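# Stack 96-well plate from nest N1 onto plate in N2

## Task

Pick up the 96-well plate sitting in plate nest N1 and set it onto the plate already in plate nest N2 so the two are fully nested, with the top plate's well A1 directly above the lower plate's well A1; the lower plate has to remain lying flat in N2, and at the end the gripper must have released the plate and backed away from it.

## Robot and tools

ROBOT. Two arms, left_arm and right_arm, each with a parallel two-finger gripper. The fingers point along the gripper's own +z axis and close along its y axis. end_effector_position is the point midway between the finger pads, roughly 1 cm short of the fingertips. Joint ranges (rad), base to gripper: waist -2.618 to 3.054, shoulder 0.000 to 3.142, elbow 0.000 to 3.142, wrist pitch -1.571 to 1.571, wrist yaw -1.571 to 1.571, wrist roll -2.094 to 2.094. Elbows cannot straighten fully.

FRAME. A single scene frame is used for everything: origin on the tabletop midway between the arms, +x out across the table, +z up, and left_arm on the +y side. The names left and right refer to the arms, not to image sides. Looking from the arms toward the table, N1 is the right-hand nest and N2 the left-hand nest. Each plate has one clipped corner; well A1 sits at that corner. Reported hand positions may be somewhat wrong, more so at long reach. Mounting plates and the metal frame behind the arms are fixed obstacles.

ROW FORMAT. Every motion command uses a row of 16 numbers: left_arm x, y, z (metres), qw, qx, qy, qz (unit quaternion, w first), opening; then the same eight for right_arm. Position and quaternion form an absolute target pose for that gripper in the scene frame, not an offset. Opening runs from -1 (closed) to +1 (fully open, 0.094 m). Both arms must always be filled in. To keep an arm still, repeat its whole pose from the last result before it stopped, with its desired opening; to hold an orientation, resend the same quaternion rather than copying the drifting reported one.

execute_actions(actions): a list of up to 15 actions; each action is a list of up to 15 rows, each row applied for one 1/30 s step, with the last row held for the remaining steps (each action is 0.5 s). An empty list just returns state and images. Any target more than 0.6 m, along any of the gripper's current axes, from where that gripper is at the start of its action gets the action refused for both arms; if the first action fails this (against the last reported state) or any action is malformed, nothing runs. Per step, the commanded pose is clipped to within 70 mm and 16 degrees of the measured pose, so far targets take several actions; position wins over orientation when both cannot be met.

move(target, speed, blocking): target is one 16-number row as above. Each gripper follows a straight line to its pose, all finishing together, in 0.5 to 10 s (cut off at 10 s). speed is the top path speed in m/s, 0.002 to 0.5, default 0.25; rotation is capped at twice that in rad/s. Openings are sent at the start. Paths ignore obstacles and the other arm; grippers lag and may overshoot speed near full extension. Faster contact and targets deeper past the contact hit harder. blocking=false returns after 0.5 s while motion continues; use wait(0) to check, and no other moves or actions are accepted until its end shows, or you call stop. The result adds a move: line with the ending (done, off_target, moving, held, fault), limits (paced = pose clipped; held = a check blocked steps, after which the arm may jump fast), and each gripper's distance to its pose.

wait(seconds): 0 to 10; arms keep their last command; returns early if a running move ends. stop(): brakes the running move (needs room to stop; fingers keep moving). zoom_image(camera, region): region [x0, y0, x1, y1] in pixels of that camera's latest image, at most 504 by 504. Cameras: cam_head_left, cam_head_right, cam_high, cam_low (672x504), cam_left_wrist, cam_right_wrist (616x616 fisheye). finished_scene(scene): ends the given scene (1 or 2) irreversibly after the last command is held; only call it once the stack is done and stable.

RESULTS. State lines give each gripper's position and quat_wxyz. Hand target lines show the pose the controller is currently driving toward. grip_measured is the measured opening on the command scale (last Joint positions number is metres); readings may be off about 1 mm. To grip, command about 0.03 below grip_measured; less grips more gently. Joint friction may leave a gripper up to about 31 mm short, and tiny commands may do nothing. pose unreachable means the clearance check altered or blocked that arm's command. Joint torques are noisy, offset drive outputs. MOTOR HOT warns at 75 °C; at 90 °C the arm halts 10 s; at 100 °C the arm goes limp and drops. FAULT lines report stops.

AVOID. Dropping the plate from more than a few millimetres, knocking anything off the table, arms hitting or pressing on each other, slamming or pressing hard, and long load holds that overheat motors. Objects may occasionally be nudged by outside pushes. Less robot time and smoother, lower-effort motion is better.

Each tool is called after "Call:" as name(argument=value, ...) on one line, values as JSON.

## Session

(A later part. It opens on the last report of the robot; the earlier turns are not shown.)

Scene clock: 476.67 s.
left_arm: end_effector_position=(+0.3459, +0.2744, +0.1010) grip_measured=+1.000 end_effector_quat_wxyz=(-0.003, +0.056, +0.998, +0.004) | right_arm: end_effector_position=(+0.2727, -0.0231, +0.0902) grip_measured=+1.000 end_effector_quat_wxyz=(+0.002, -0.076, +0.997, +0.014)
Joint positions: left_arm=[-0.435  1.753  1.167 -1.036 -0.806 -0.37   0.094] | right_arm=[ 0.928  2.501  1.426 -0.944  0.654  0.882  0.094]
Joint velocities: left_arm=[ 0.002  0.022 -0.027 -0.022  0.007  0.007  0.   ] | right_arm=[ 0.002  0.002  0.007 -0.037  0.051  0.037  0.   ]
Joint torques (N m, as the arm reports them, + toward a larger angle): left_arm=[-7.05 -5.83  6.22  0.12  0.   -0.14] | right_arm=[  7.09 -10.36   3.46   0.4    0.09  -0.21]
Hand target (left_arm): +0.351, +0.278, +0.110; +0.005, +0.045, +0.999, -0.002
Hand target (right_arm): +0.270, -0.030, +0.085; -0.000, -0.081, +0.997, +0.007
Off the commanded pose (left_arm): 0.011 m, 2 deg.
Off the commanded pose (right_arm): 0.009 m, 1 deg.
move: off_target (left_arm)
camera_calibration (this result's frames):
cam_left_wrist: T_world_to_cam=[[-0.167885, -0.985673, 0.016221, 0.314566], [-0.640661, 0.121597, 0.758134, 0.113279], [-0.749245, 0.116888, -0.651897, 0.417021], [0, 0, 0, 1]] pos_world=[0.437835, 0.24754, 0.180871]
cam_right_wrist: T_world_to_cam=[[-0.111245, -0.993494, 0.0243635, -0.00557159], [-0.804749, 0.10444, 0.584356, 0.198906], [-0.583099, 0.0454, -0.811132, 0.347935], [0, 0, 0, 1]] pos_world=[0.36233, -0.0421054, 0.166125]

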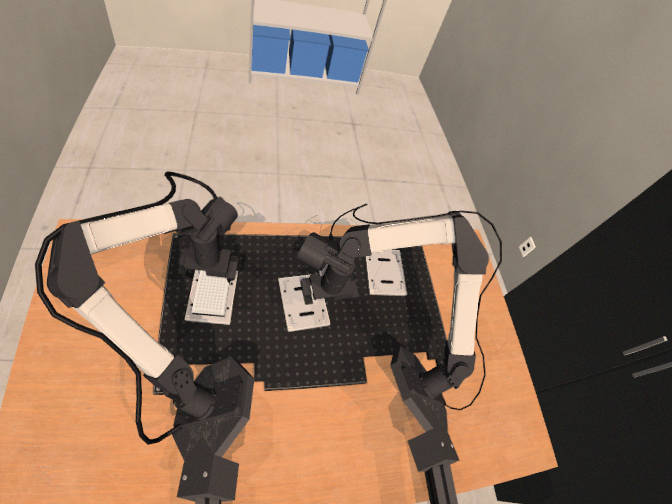

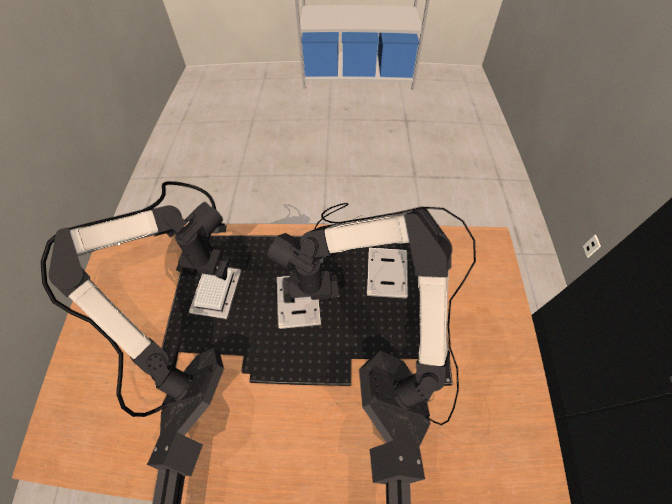

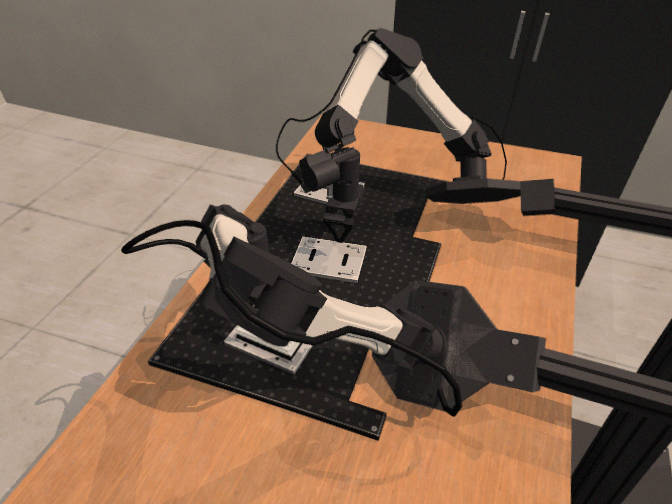

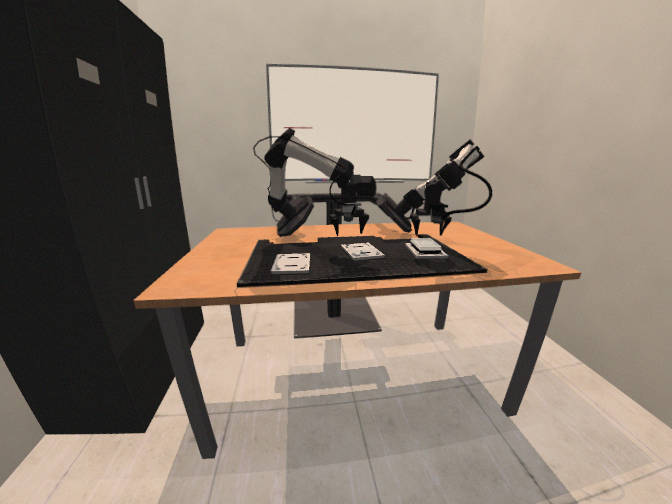

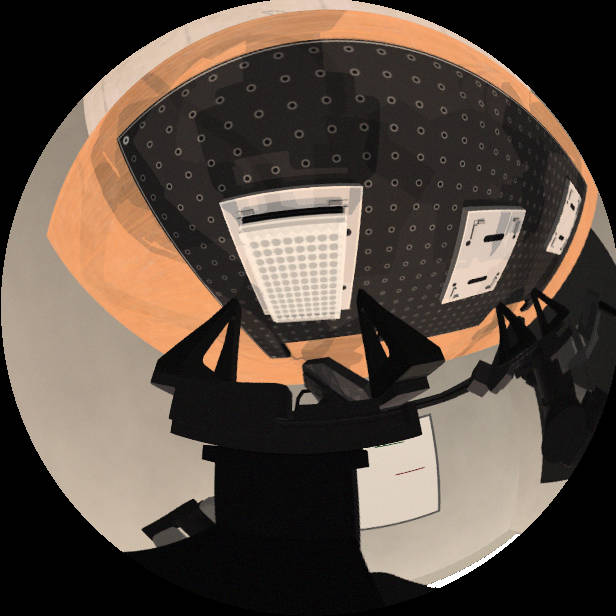

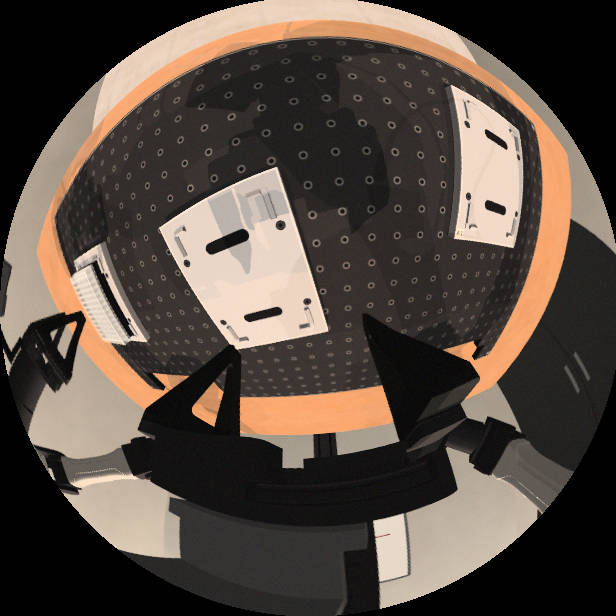

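Call:
move(target=[0.345,0.284,0.09,0.004,0.04,0.999,0,1,0.27,-0.03,0.085,0,-0.081,0.997,0.007,1], speed=0.05)

Call:
move(target=[0.336,0.277,0.068,0.004,0.04,0.999,0,1,0.27,-0.03,0.085,0,-0.081,0.997,0.007,1], speed=0.03)

Call:
move(target=[0.3305,0.2755,0.051,0.004,0.04,0.999,0,1,0.27,-0.03,0.085,0,-0.081,0.997,0.007,1], speed=0.02)

Call:
zoom_image(camera="cam_left_wrist", region=[190,170,400,370])

Call:
execute_actions(actions=[[[0.3305,0.2755,0.051,0.004,0.04,0.999,0,0.9,0.27,-0.03,0.085,0,-0.081,0.997,0.007,1]],[[0.3305,0.2755,0.051,0.004,0.04,0.999,0,0.85,0.27,-0.03,0.085,0,-0.081,0.997,0.007,1]]])

Call:
zoom_image(camera="cam_left_wrist", region=[190,170,400,370])

Scene clock: 486.33 s.
left_arm: end_effector_position=(+0.3476, +0.2819, +0.0915) grip_measured=+1.000 end_effector_quat_wxyz=(+0.000, +0.043, +0.999, +0.003) | right_arm: end_effector_position=(+0.2727, -0.0231, +0.0902) grip_measured=+1.000 end_effector_quat_wxyz=(+0.002, -0.076, +0.997, +0.014)
Joint positions: left_arm=[-0.395  1.73   1.136 -0.977 -0.806 -0.333  0.094] | right_arm=[ 0.928  2.501  1.426 -0.944  0.654  0.882  0.094]
Joint velocities: left_arm=[ 0.007 -0.012 -0.007 -0.037 -0.022 -0.022  0.   ] | right_arm=[-0.007  0.017 -0.002  0.022 -0.051  0.007  0.   ]
Joint torques (N m, as the arm reports them, + toward a larger angle): left_arm=[-5.72 -6.07  2.63  0.59 -0.04  0.05] | right_arm=[  7.08 -10.36   3.45   0.4    0.09  -0.21]
Hand target (left_arm): +0.345, +0.284, +0.090; +0.003, +0.040, +0.999, +0.001
Hand target (right_arm): +0.270, -0.030, +0.085; -0.000, -0.081, +0.997, +0.007
Off the commanded pose (left_arm): 0.004 m, 1 deg.
Off the commanded pose (right_arm): 0.009 m, 1 deg.
move: done
camera_calibration (this result's frames):
cam_left_wrist: T_world_to_cam=[[-0.141241, -0.989794, 0.0189427, 0.314009], [-0.647817, 0.106877, 0.754262, 0.127632], [-0.748588, 0.0942614, -0.6563, 0.417767], [0, 0, 0, 1]] pos_world=[0.439769, 0.257784, 0.171965]
cam_right_wrist: T_world_to_cam=[[-0.111245, -0.993494, 0.0243635, -0.00557159], [-0.804749, 0.10444, 0.584356, 0.198906], [-0.583099, 0.0454, -0.811132, 0.347935], [0, 0, 0, 1]] pos_world=[0.36233, -0.0421054, 0.166125]

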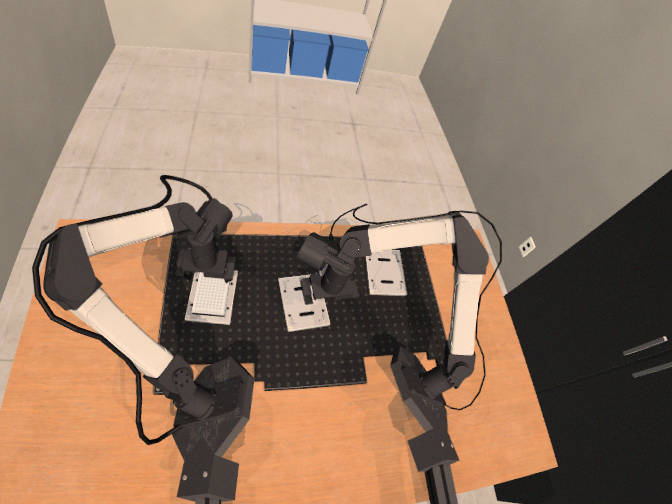

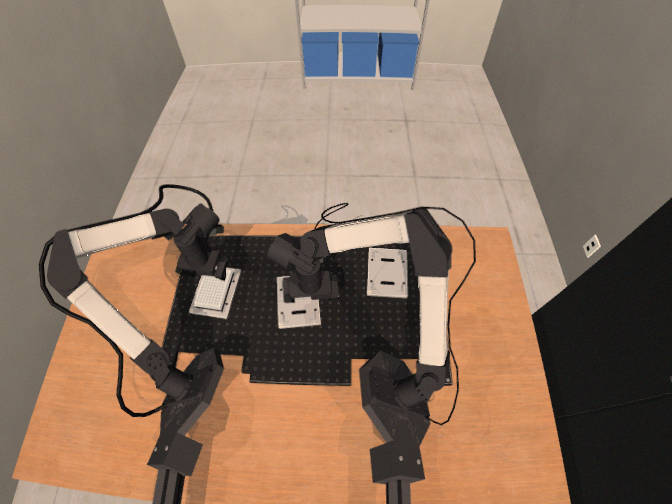

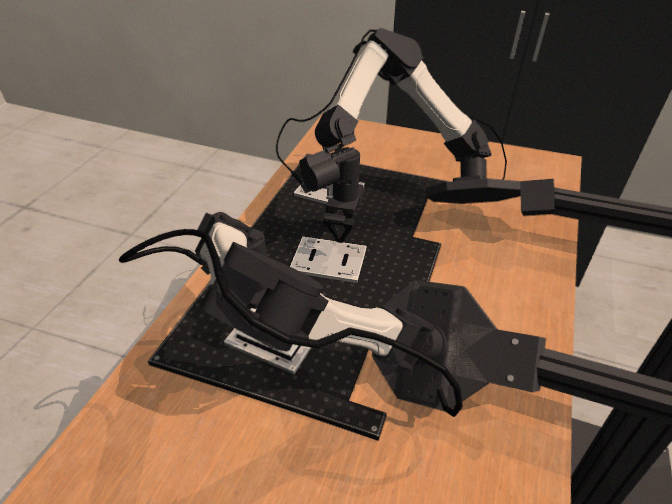

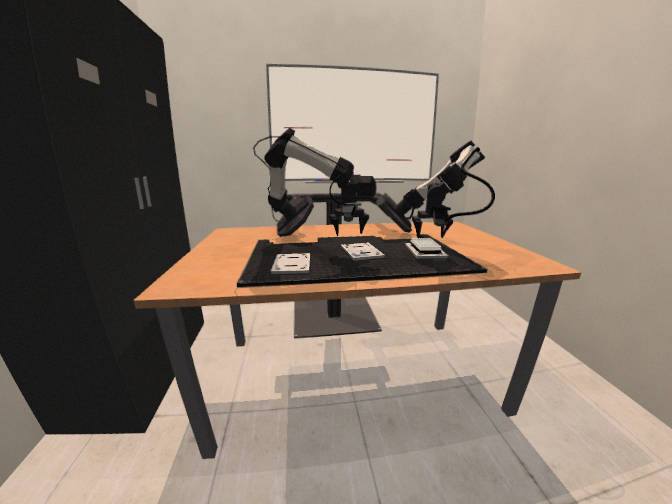

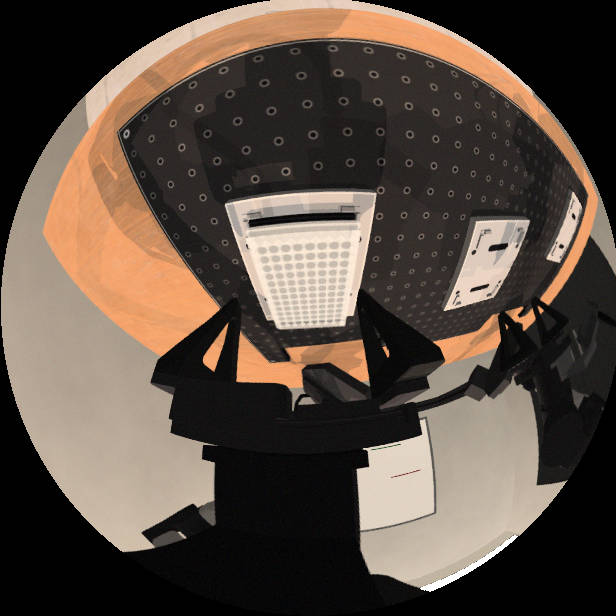

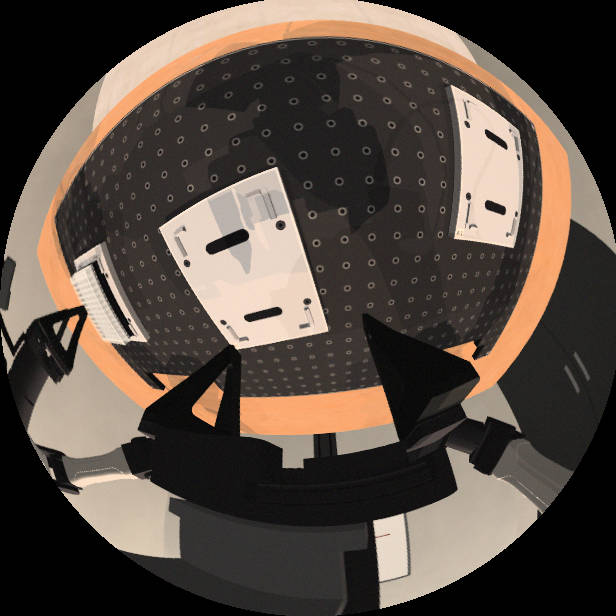

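Scene clock: 487.67 s.
left_arm: end_effector_position=(+0.3397, +0.2760, +0.0708) grip_measured=+1.000 end_effector_quat_wxyz=(+0.003, +0.040, +0.999, +0.002) | right_arm: end_effector_position=(+0.2727, -0.0231, +0.0902) grip_measured=+1.000 end_effector_quat_wxyz=(+0.002, -0.076, +0.997, +0.014)
Joint positions: left_arm=[-0.365  1.73   1.047 -0.847 -0.806 -0.288  0.094] | right_arm=[ 0.928  2.501  1.426 -0.944  0.654  0.882  0.094]
Joint velocities: left_arm=[-0.017 -0.002  0.007 -0.066 -0.022  0.007  0.   ] | right_arm=[-0.007 -0.007 -0.007 -0.022  0.007 -0.037  0.   ]
Joint torques (N m, as the arm reports them, + toward a larger angle): left_arm=[-5.52 -5.46  2.46  0.61 -0.01  0.05] | right_arm=[  7.08 -10.37   3.46   0.4    0.09  -0.21]
Hand target (left_arm): +0.336, +0.277, +0.068; +0.003, +0.040, +0.999, +0.001
Hand target (right_arm): +0.270, -0.030, +0.085; -0.000, -0.081, +0.997, +0.007
Off the commanded pose (left_arm): 0.005 m, 0 deg.
Off the commanded pose (right_arm): 0.009 m, 1 deg.
move: done
camera_calibration (this result's frames):
cam_left_wrist: T_world_to_cam=[[-0.136422, -0.99045, 0.0199426, 0.305953], [-0.652898, 0.105033, 0.750128, 0.141308], [-0.745059, 0.0893138, -0.660992, 0.399308], [0, 0, 0, 1]] pos_world=[0.431507, 0.252525, 0.151839]
cam_right_wrist: T_world_to_cam=[[-0.111245, -0.993494, 0.0243635, -0.00557159], [-0.804749, 0.10444, 0.584356, 0.198906], [-0.583099, 0.0454, -0.811132, 0.347935], [0, 0, 0, 1]] pos_world=[0.36233, -0.0421054, 0.166125]

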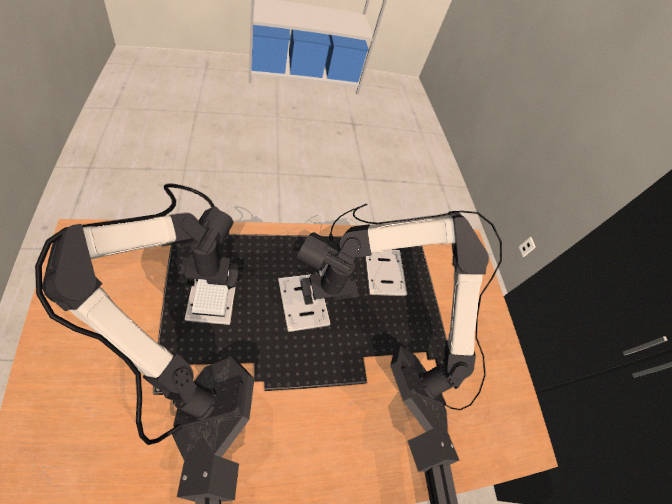

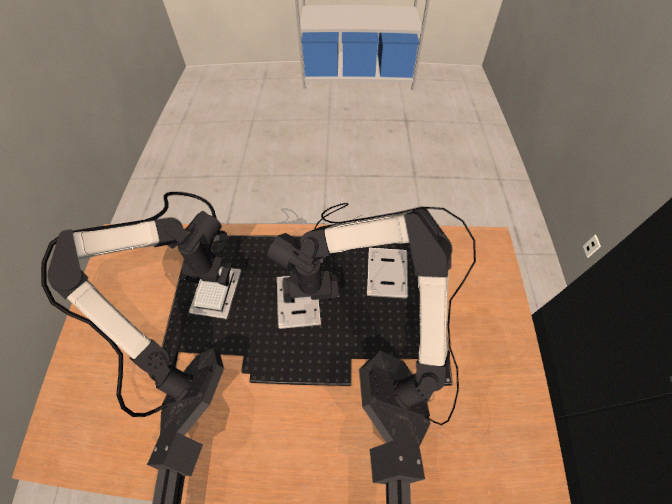

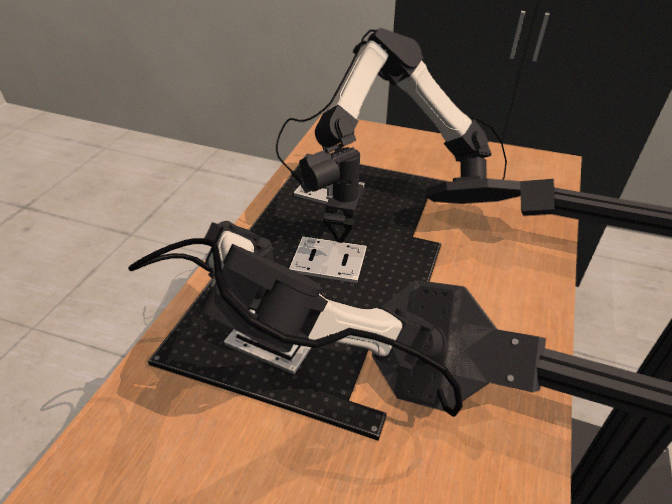

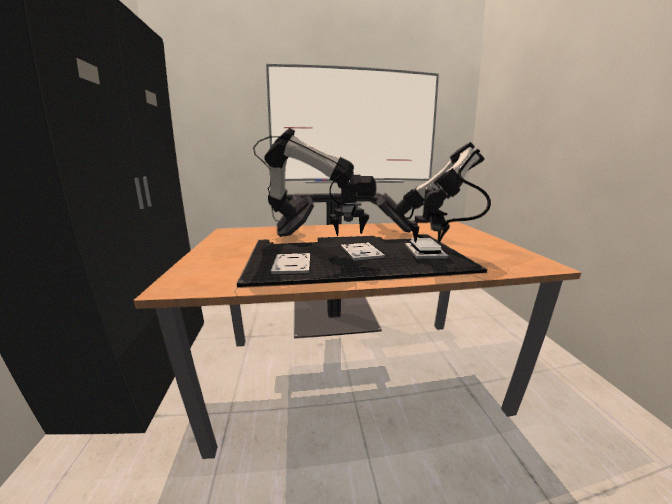

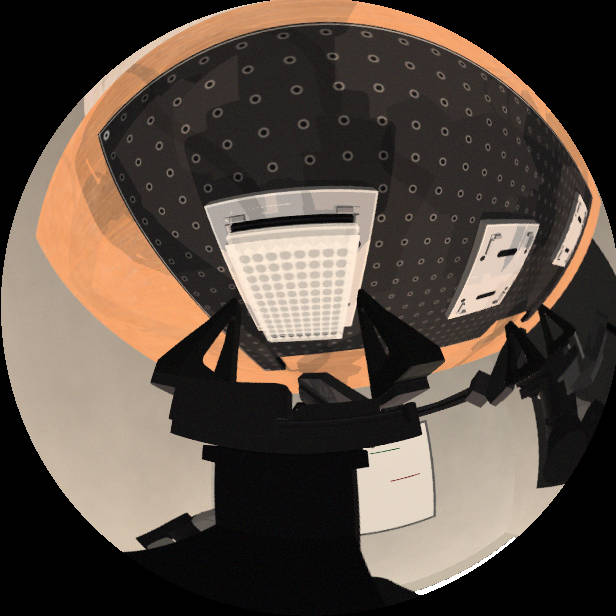

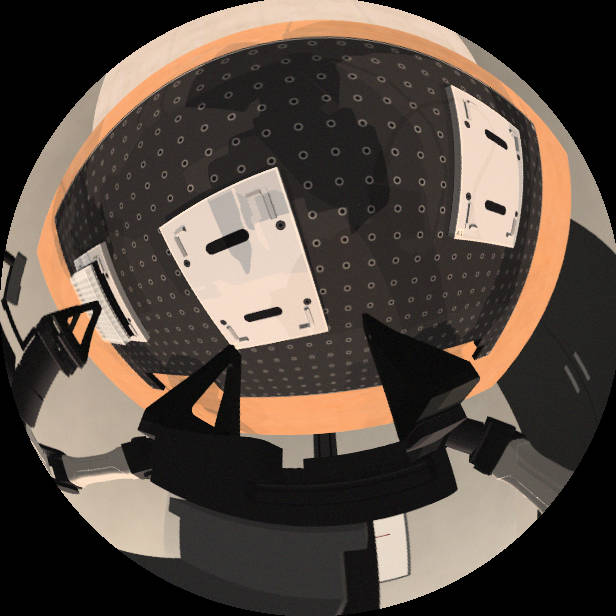

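Scene clock: 488.97 s.
left_arm: end_effector_position=(+0.3343, +0.2756, +0.0545) grip_measured=+1.000 end_effector_quat_wxyz=(+0.004, +0.040, +0.999, +0.003) | right_arm: end_effector_position=(+0.2727, -0.0231, +0.0902) grip_measured=+1.000 end_effector_quat_wxyz=(+0.002, -0.076, +0.997, +0.014)
Joint positions: left_arm=[-0.331  1.73   0.986 -0.751 -0.806 -0.239  0.094] | right_arm=[ 0.928  2.501  1.426 -0.944  0.654  0.882  0.094]
Joint velocities: left_arm=[ 0.002  0.007 -0.017 -0.007  0.007 -0.022  0.   ] | right_arm=[ 0.017 -0.037  0.002  0.022  0.007 -0.037  0.   ]
Joint torques (N m, as the arm reports them, + toward a larger angle): left_arm=[-5.42 -5.24  2.26  0.61  0.    0.05] | right_arm=[  7.08 -10.36   3.45   0.4    0.09  -0.22]
Hand target (left_arm): +0.331, +0.276, +0.051; +0.003, +0.040, +0.999, +0.001
Hand target (right_arm): +0.270, -0.030, +0.085; -0.000, -0.081, +0.997, +0.007
Off the commanded pose (left_arm): 0.005 m, 0 deg.
Off the commanded pose (right_arm): 0.009 m, 1 deg.
move: done
camera_calibration (this result's frames):
cam_left_wrist: T_world_to_cam=[[-0.135551, -0.990605, 0.0180903, 0.304965], [-0.653771, 0.10315, 0.749629, 0.15088], [-0.744452, 0.0897863, -0.661611, 0.384249], [0, 0, 0, 1]] pos_world=[0.426034, 0.252036, 0.135603]
cam_right_wrist: T_world_to_cam=[[-0.111245, -0.993494, 0.0243635, -0.00557159], [-0.804749, 0.10444, 0.584356, 0.198906], [-0.583099, 0.0454, -0.811132, 0.347935], [0, 0, 0, 1]] pos_world=[0.36233, -0.0421054, 0.166125]

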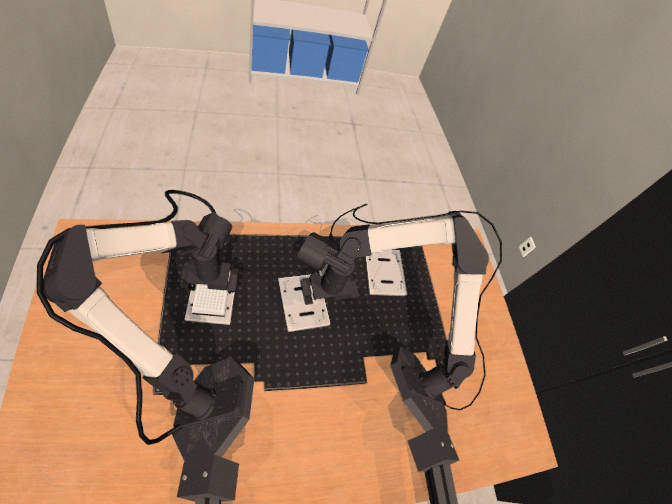

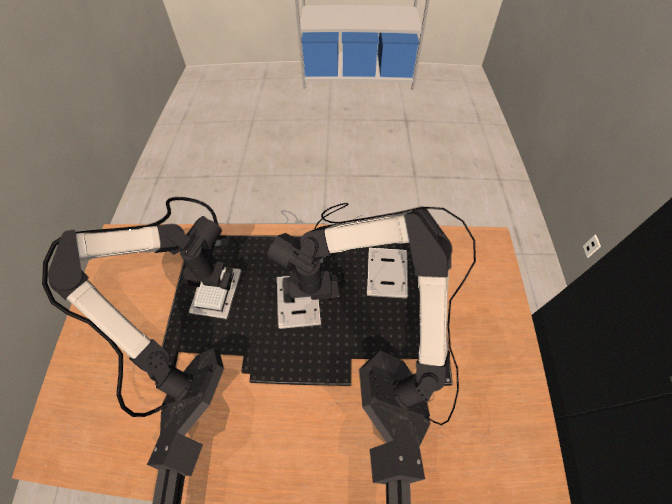

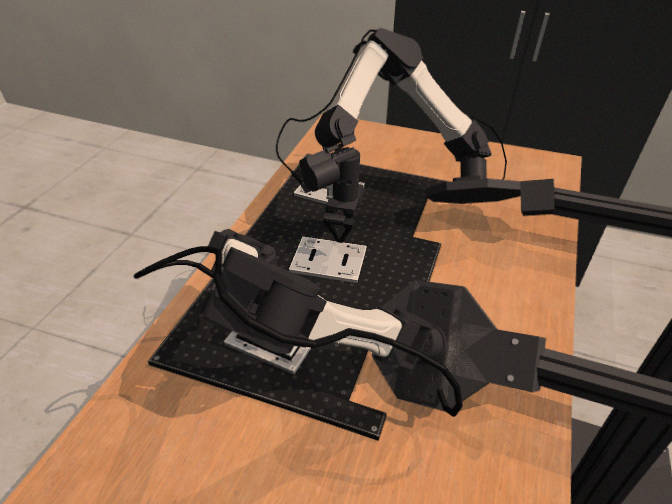

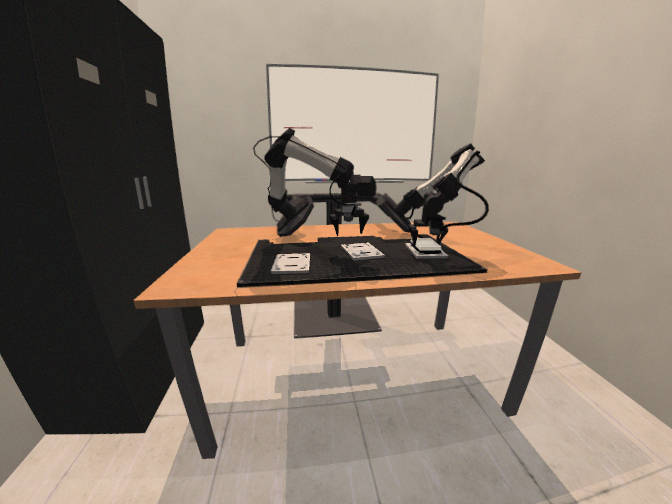

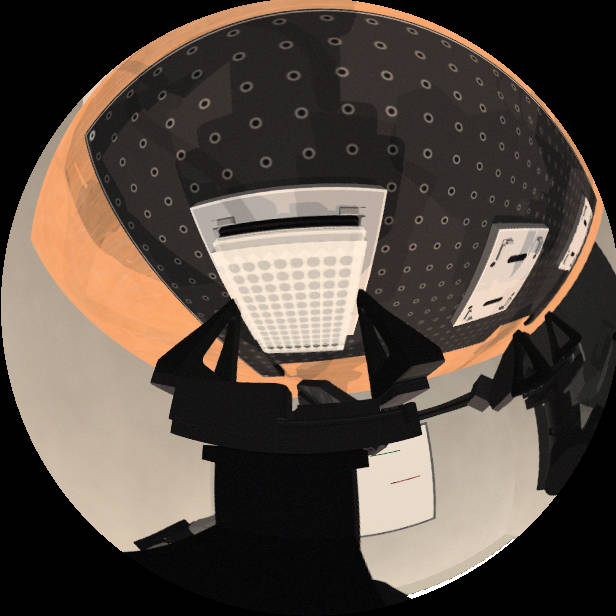

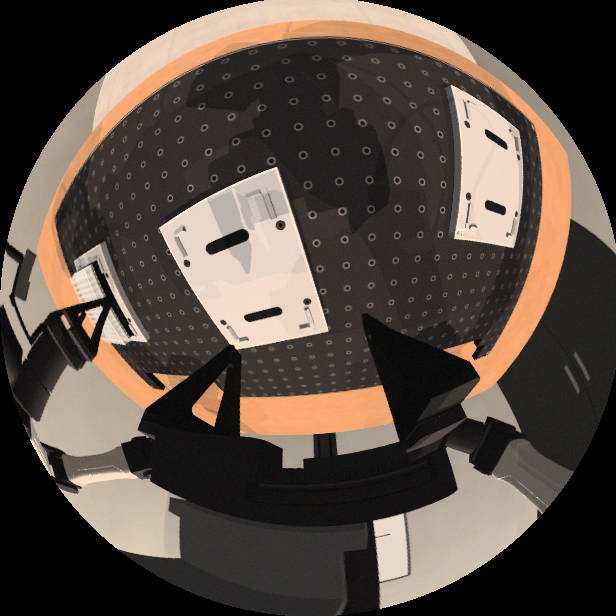

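Region (190, 170, 400, 370) of cam_left_wrist's 616x616 image, scaled by 2.400, with more detail than that image has; it fills the top 480 rows of this view, and the rest is white.

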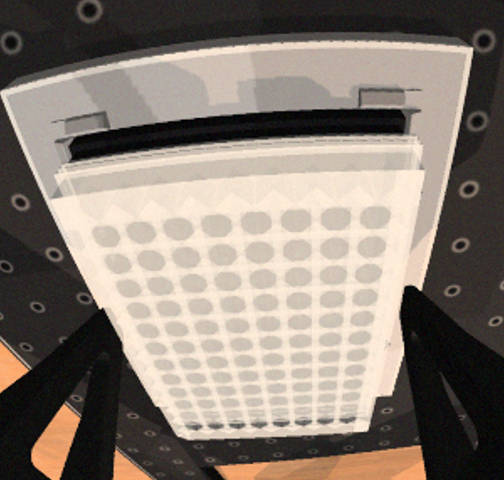

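Scene clock: 489.97 s.
left_arm: end_effector_position=(+0.3356, +0.2752, +0.0545) grip_measured=+0.853 end_effector_quat_wxyz=(+0.006, +0.039, +0.999, +0.002) | right_arm: end_effector_position=(+0.2727, -0.0231, +0.0902) grip_measured=+1.000 end_effector_quat_wxyz=(+0.002, -0.076, +0.997, +0.014)
Joint positions: left_arm=[-0.331  1.73   0.986 -0.744 -0.806 -0.236  0.087] | right_arm=[ 0.928  2.501  1.426 -0.944  0.654  0.882  0.094]
Joint velocities: left_arm=[-0.007 -0.002  0.012  0.022 -0.051  0.007  0.001] | right_arm=[-0.012 -0.002  0.002 -0.066 -0.007 -0.007  0.   ]
Joint torques (N m, as the arm reports them, + toward a larger angle): left_arm=[-5.41 -5.34  2.18  0.62  0.01  0.05] | right_arm=[  7.07 -10.36   3.45   0.4    0.09  -0.21]
Hand target (left_arm): +0.331, +0.275, +0.051; +0.004, +0.040, +0.999, +0.000
Hand target (right_arm): +0.270, -0.030, +0.085; -0.000, -0.081, +0.997, +0.007
Off the commanded pose (left_arm): 0.006 m, 0 deg.
Off the commanded pose (right_arm): 0.009 m, 1 deg.
camera_calibration (this result's frames):
cam_left_wrist: T_world_to_cam=[[-0.134166, -0.990777, 0.0189602, 0.304262], [-0.657311, 0.103295, 0.746506, 0.153056], [-0.74158, 0.0876931, -0.665108, 0.385034], [0, 0, 0, 1]] pos_world=[0.426961, 0.251881, 0.136063]
cam_right_wrist: T_world_to_cam=[[-0.111245, -0.993494, 0.0243635, -0.00557159], [-0.804749, 0.10444, 0.584356, 0.198906], [-0.583099, 0.0454, -0.811132, 0.347935], [0, 0, 0, 1]] pos_world=[0.36233, -0.0421054, 0.166125]

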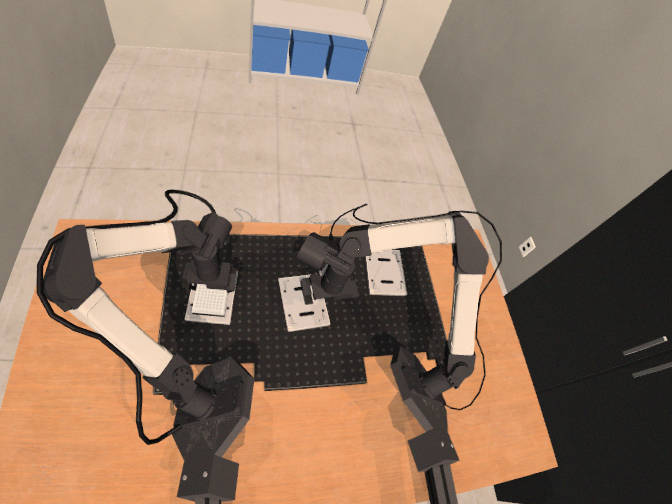

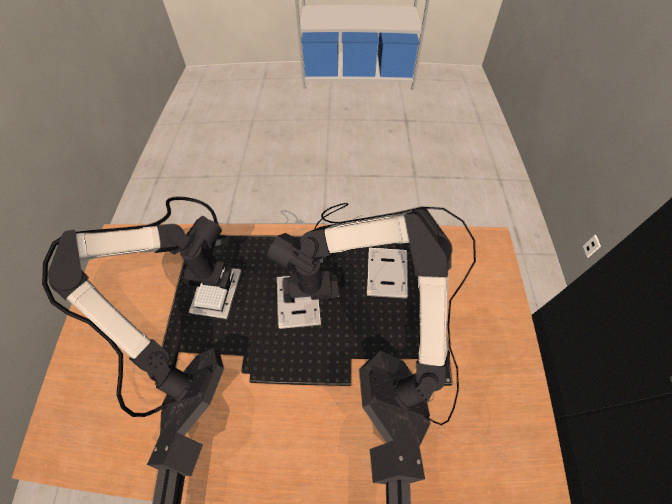

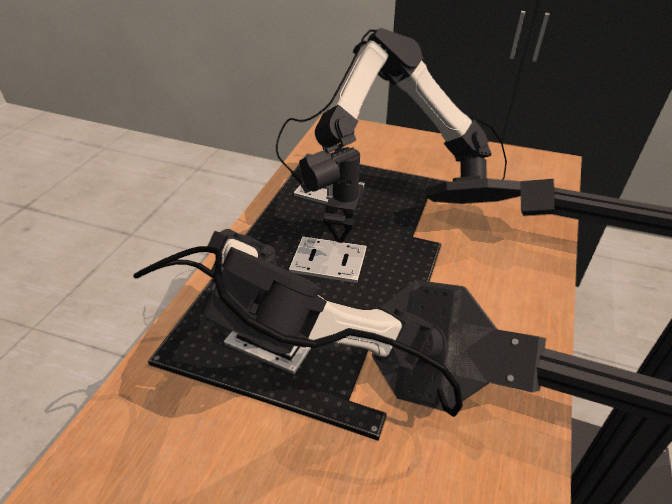

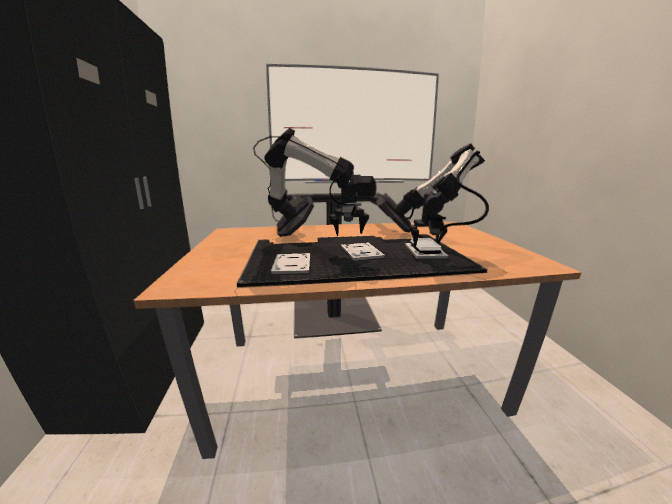

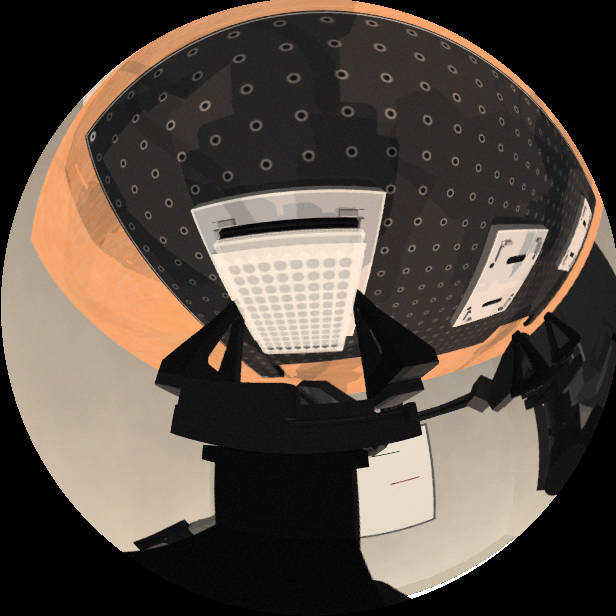

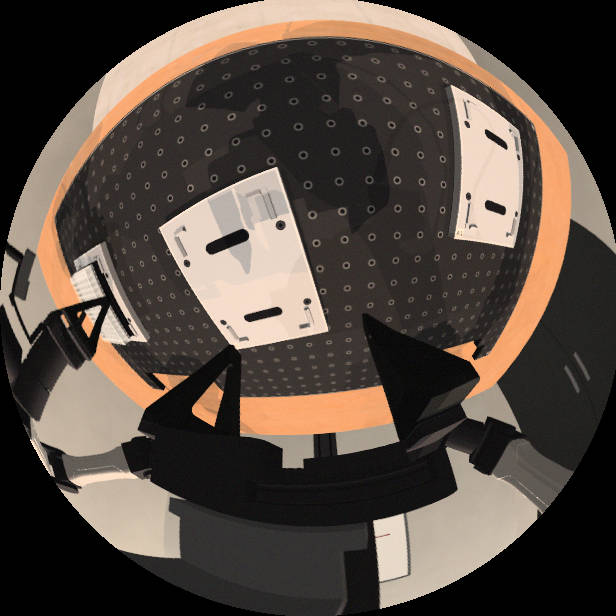

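Region (190, 170, 400, 370) of cam_left_wrist's 616x616 image, scaled by 2.400, with more detail than that image has; it fills the top 480 rows of this view, and the rest is white.

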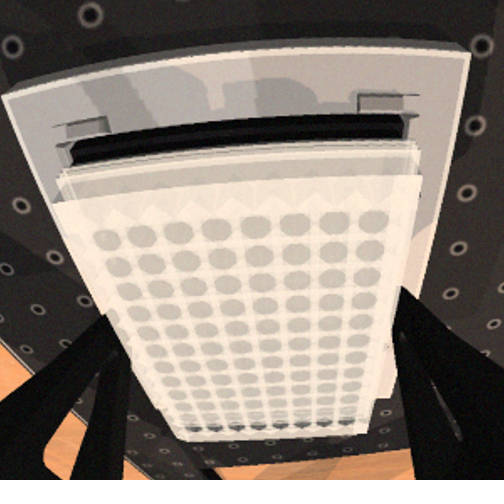

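Call:
execute_actions(actions=[[[0.3305,0.2755,0.051,0.004,0.04,0.999,0,0.81,0.27,-0.03,0.085,0,-0.081,0.997,0.007,1]],[[0.3305,0.2755,0.051,0.004,0.04,0.999,0,0.78,0.27,-0.03,0.085,0,-0.081,0.997,0.007,1]]])

Call:
zoom_image(camera="cam_left_wrist", region=[190,170,400,370])

Scene clock: 495.23 s.
left_arm: end_effector_position=(+0.3356, +0.2752, +0.0545) grip_measured=+0.791 end_effector_quat_wxyz=(+0.006, +0.039, +0.999, +0.002) | right_arm: end_effector_position=(+0.2727, -0.0231, +0.0902) grip_measured=+1.000 end_effector_quat_wxyz=(+0.002, -0.076, +0.997, +0.014)
Joint positions: left_arm=[-0.331  1.73   0.986 -0.744 -0.806 -0.236  0.084] | right_arm=[ 0.928  2.501  1.426 -0.944  0.654  0.882  0.094]
Joint velocities: left_arm=[ 0.002  0.012  0.002 -0.007 -0.007  0.037 -0.001] | right_arm=[ 0.007  0.012  0.002 -0.095  0.037 -0.037  0.   ]
Joint torques (N m, as the arm reports them, + toward a larger angle): left_arm=[-5.41 -5.35  2.14  0.63  0.01  0.05] | right_arm=[  7.09 -10.36   3.45   0.39   0.09  -0.21]
Hand target (left_arm): +0.331, +0.275, +0.051; +0.004, +0.040, +0.999, +0.000
Hand target (right_arm): +0.270, -0.030, +0.085; -0.000, -0.081, +0.997, +0.007
Off the commanded pose (left_arm): 0.006 m, 0 deg.
Off the commanded pose (right_arm): 0.009 m, 1 deg.
camera_calibration (this result's frames):
cam_left_wrist: T_world_to_cam=[[-0.134166, -0.990777, 0.0189602, 0.304262], [-0.657311, 0.103295, 0.746506, 0.153056], [-0.74158, 0.0876931, -0.665108, 0.385034], [0, 0, 0, 1]] pos_world=[0.426961, 0.251881, 0.136063]
cam_right_wrist: T_world_to_cam=[[-0.111245, -0.993494, 0.0243635, -0.00557159], [-0.804749, 0.10444, 0.584356, 0.198906], [-0.583099, 0.0454, -0.811132, 0.347935], [0, 0, 0, 1]] pos_world=[0.36233, -0.0421054, 0.166125]

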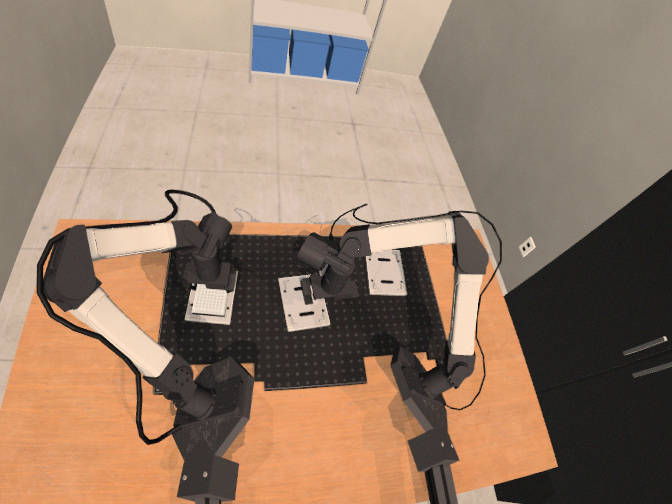

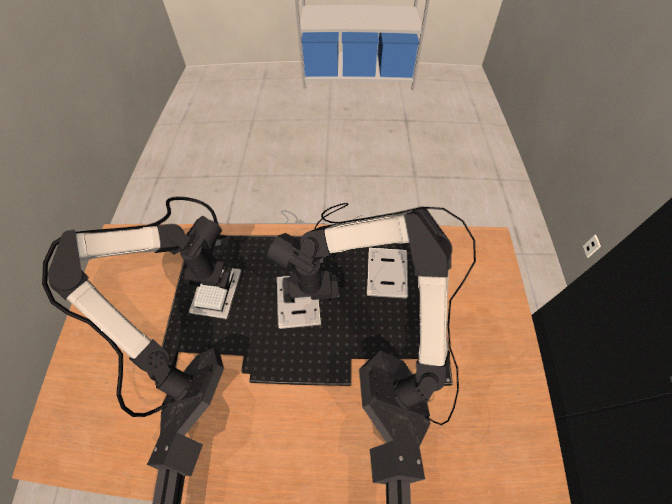

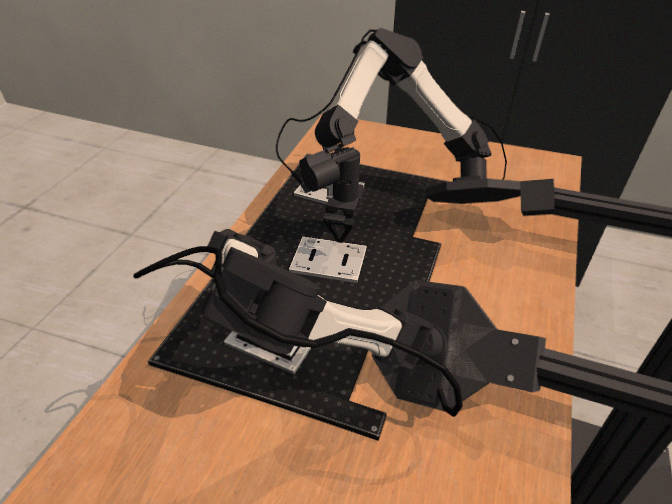

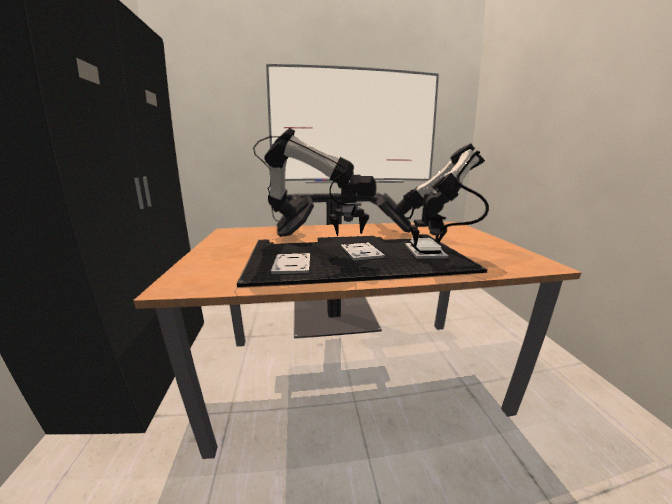

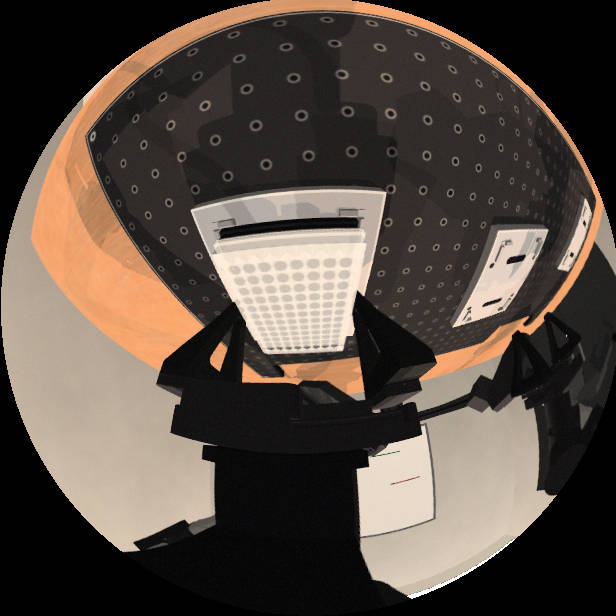

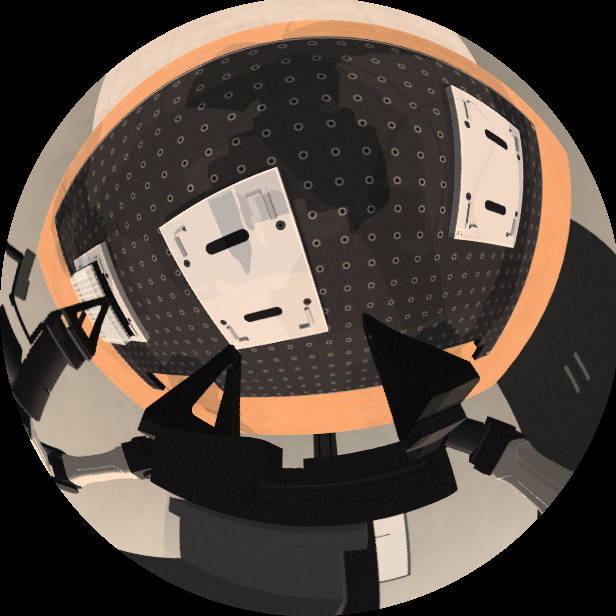

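Region (190, 170, 400, 370) of cam_left_wrist's 616x616 image, scaled by 2.400, with more detail than that image has; it fills the top 480 rows of this view, and the rest is white.

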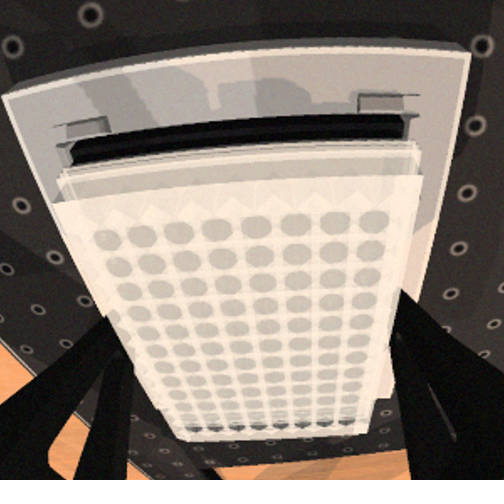

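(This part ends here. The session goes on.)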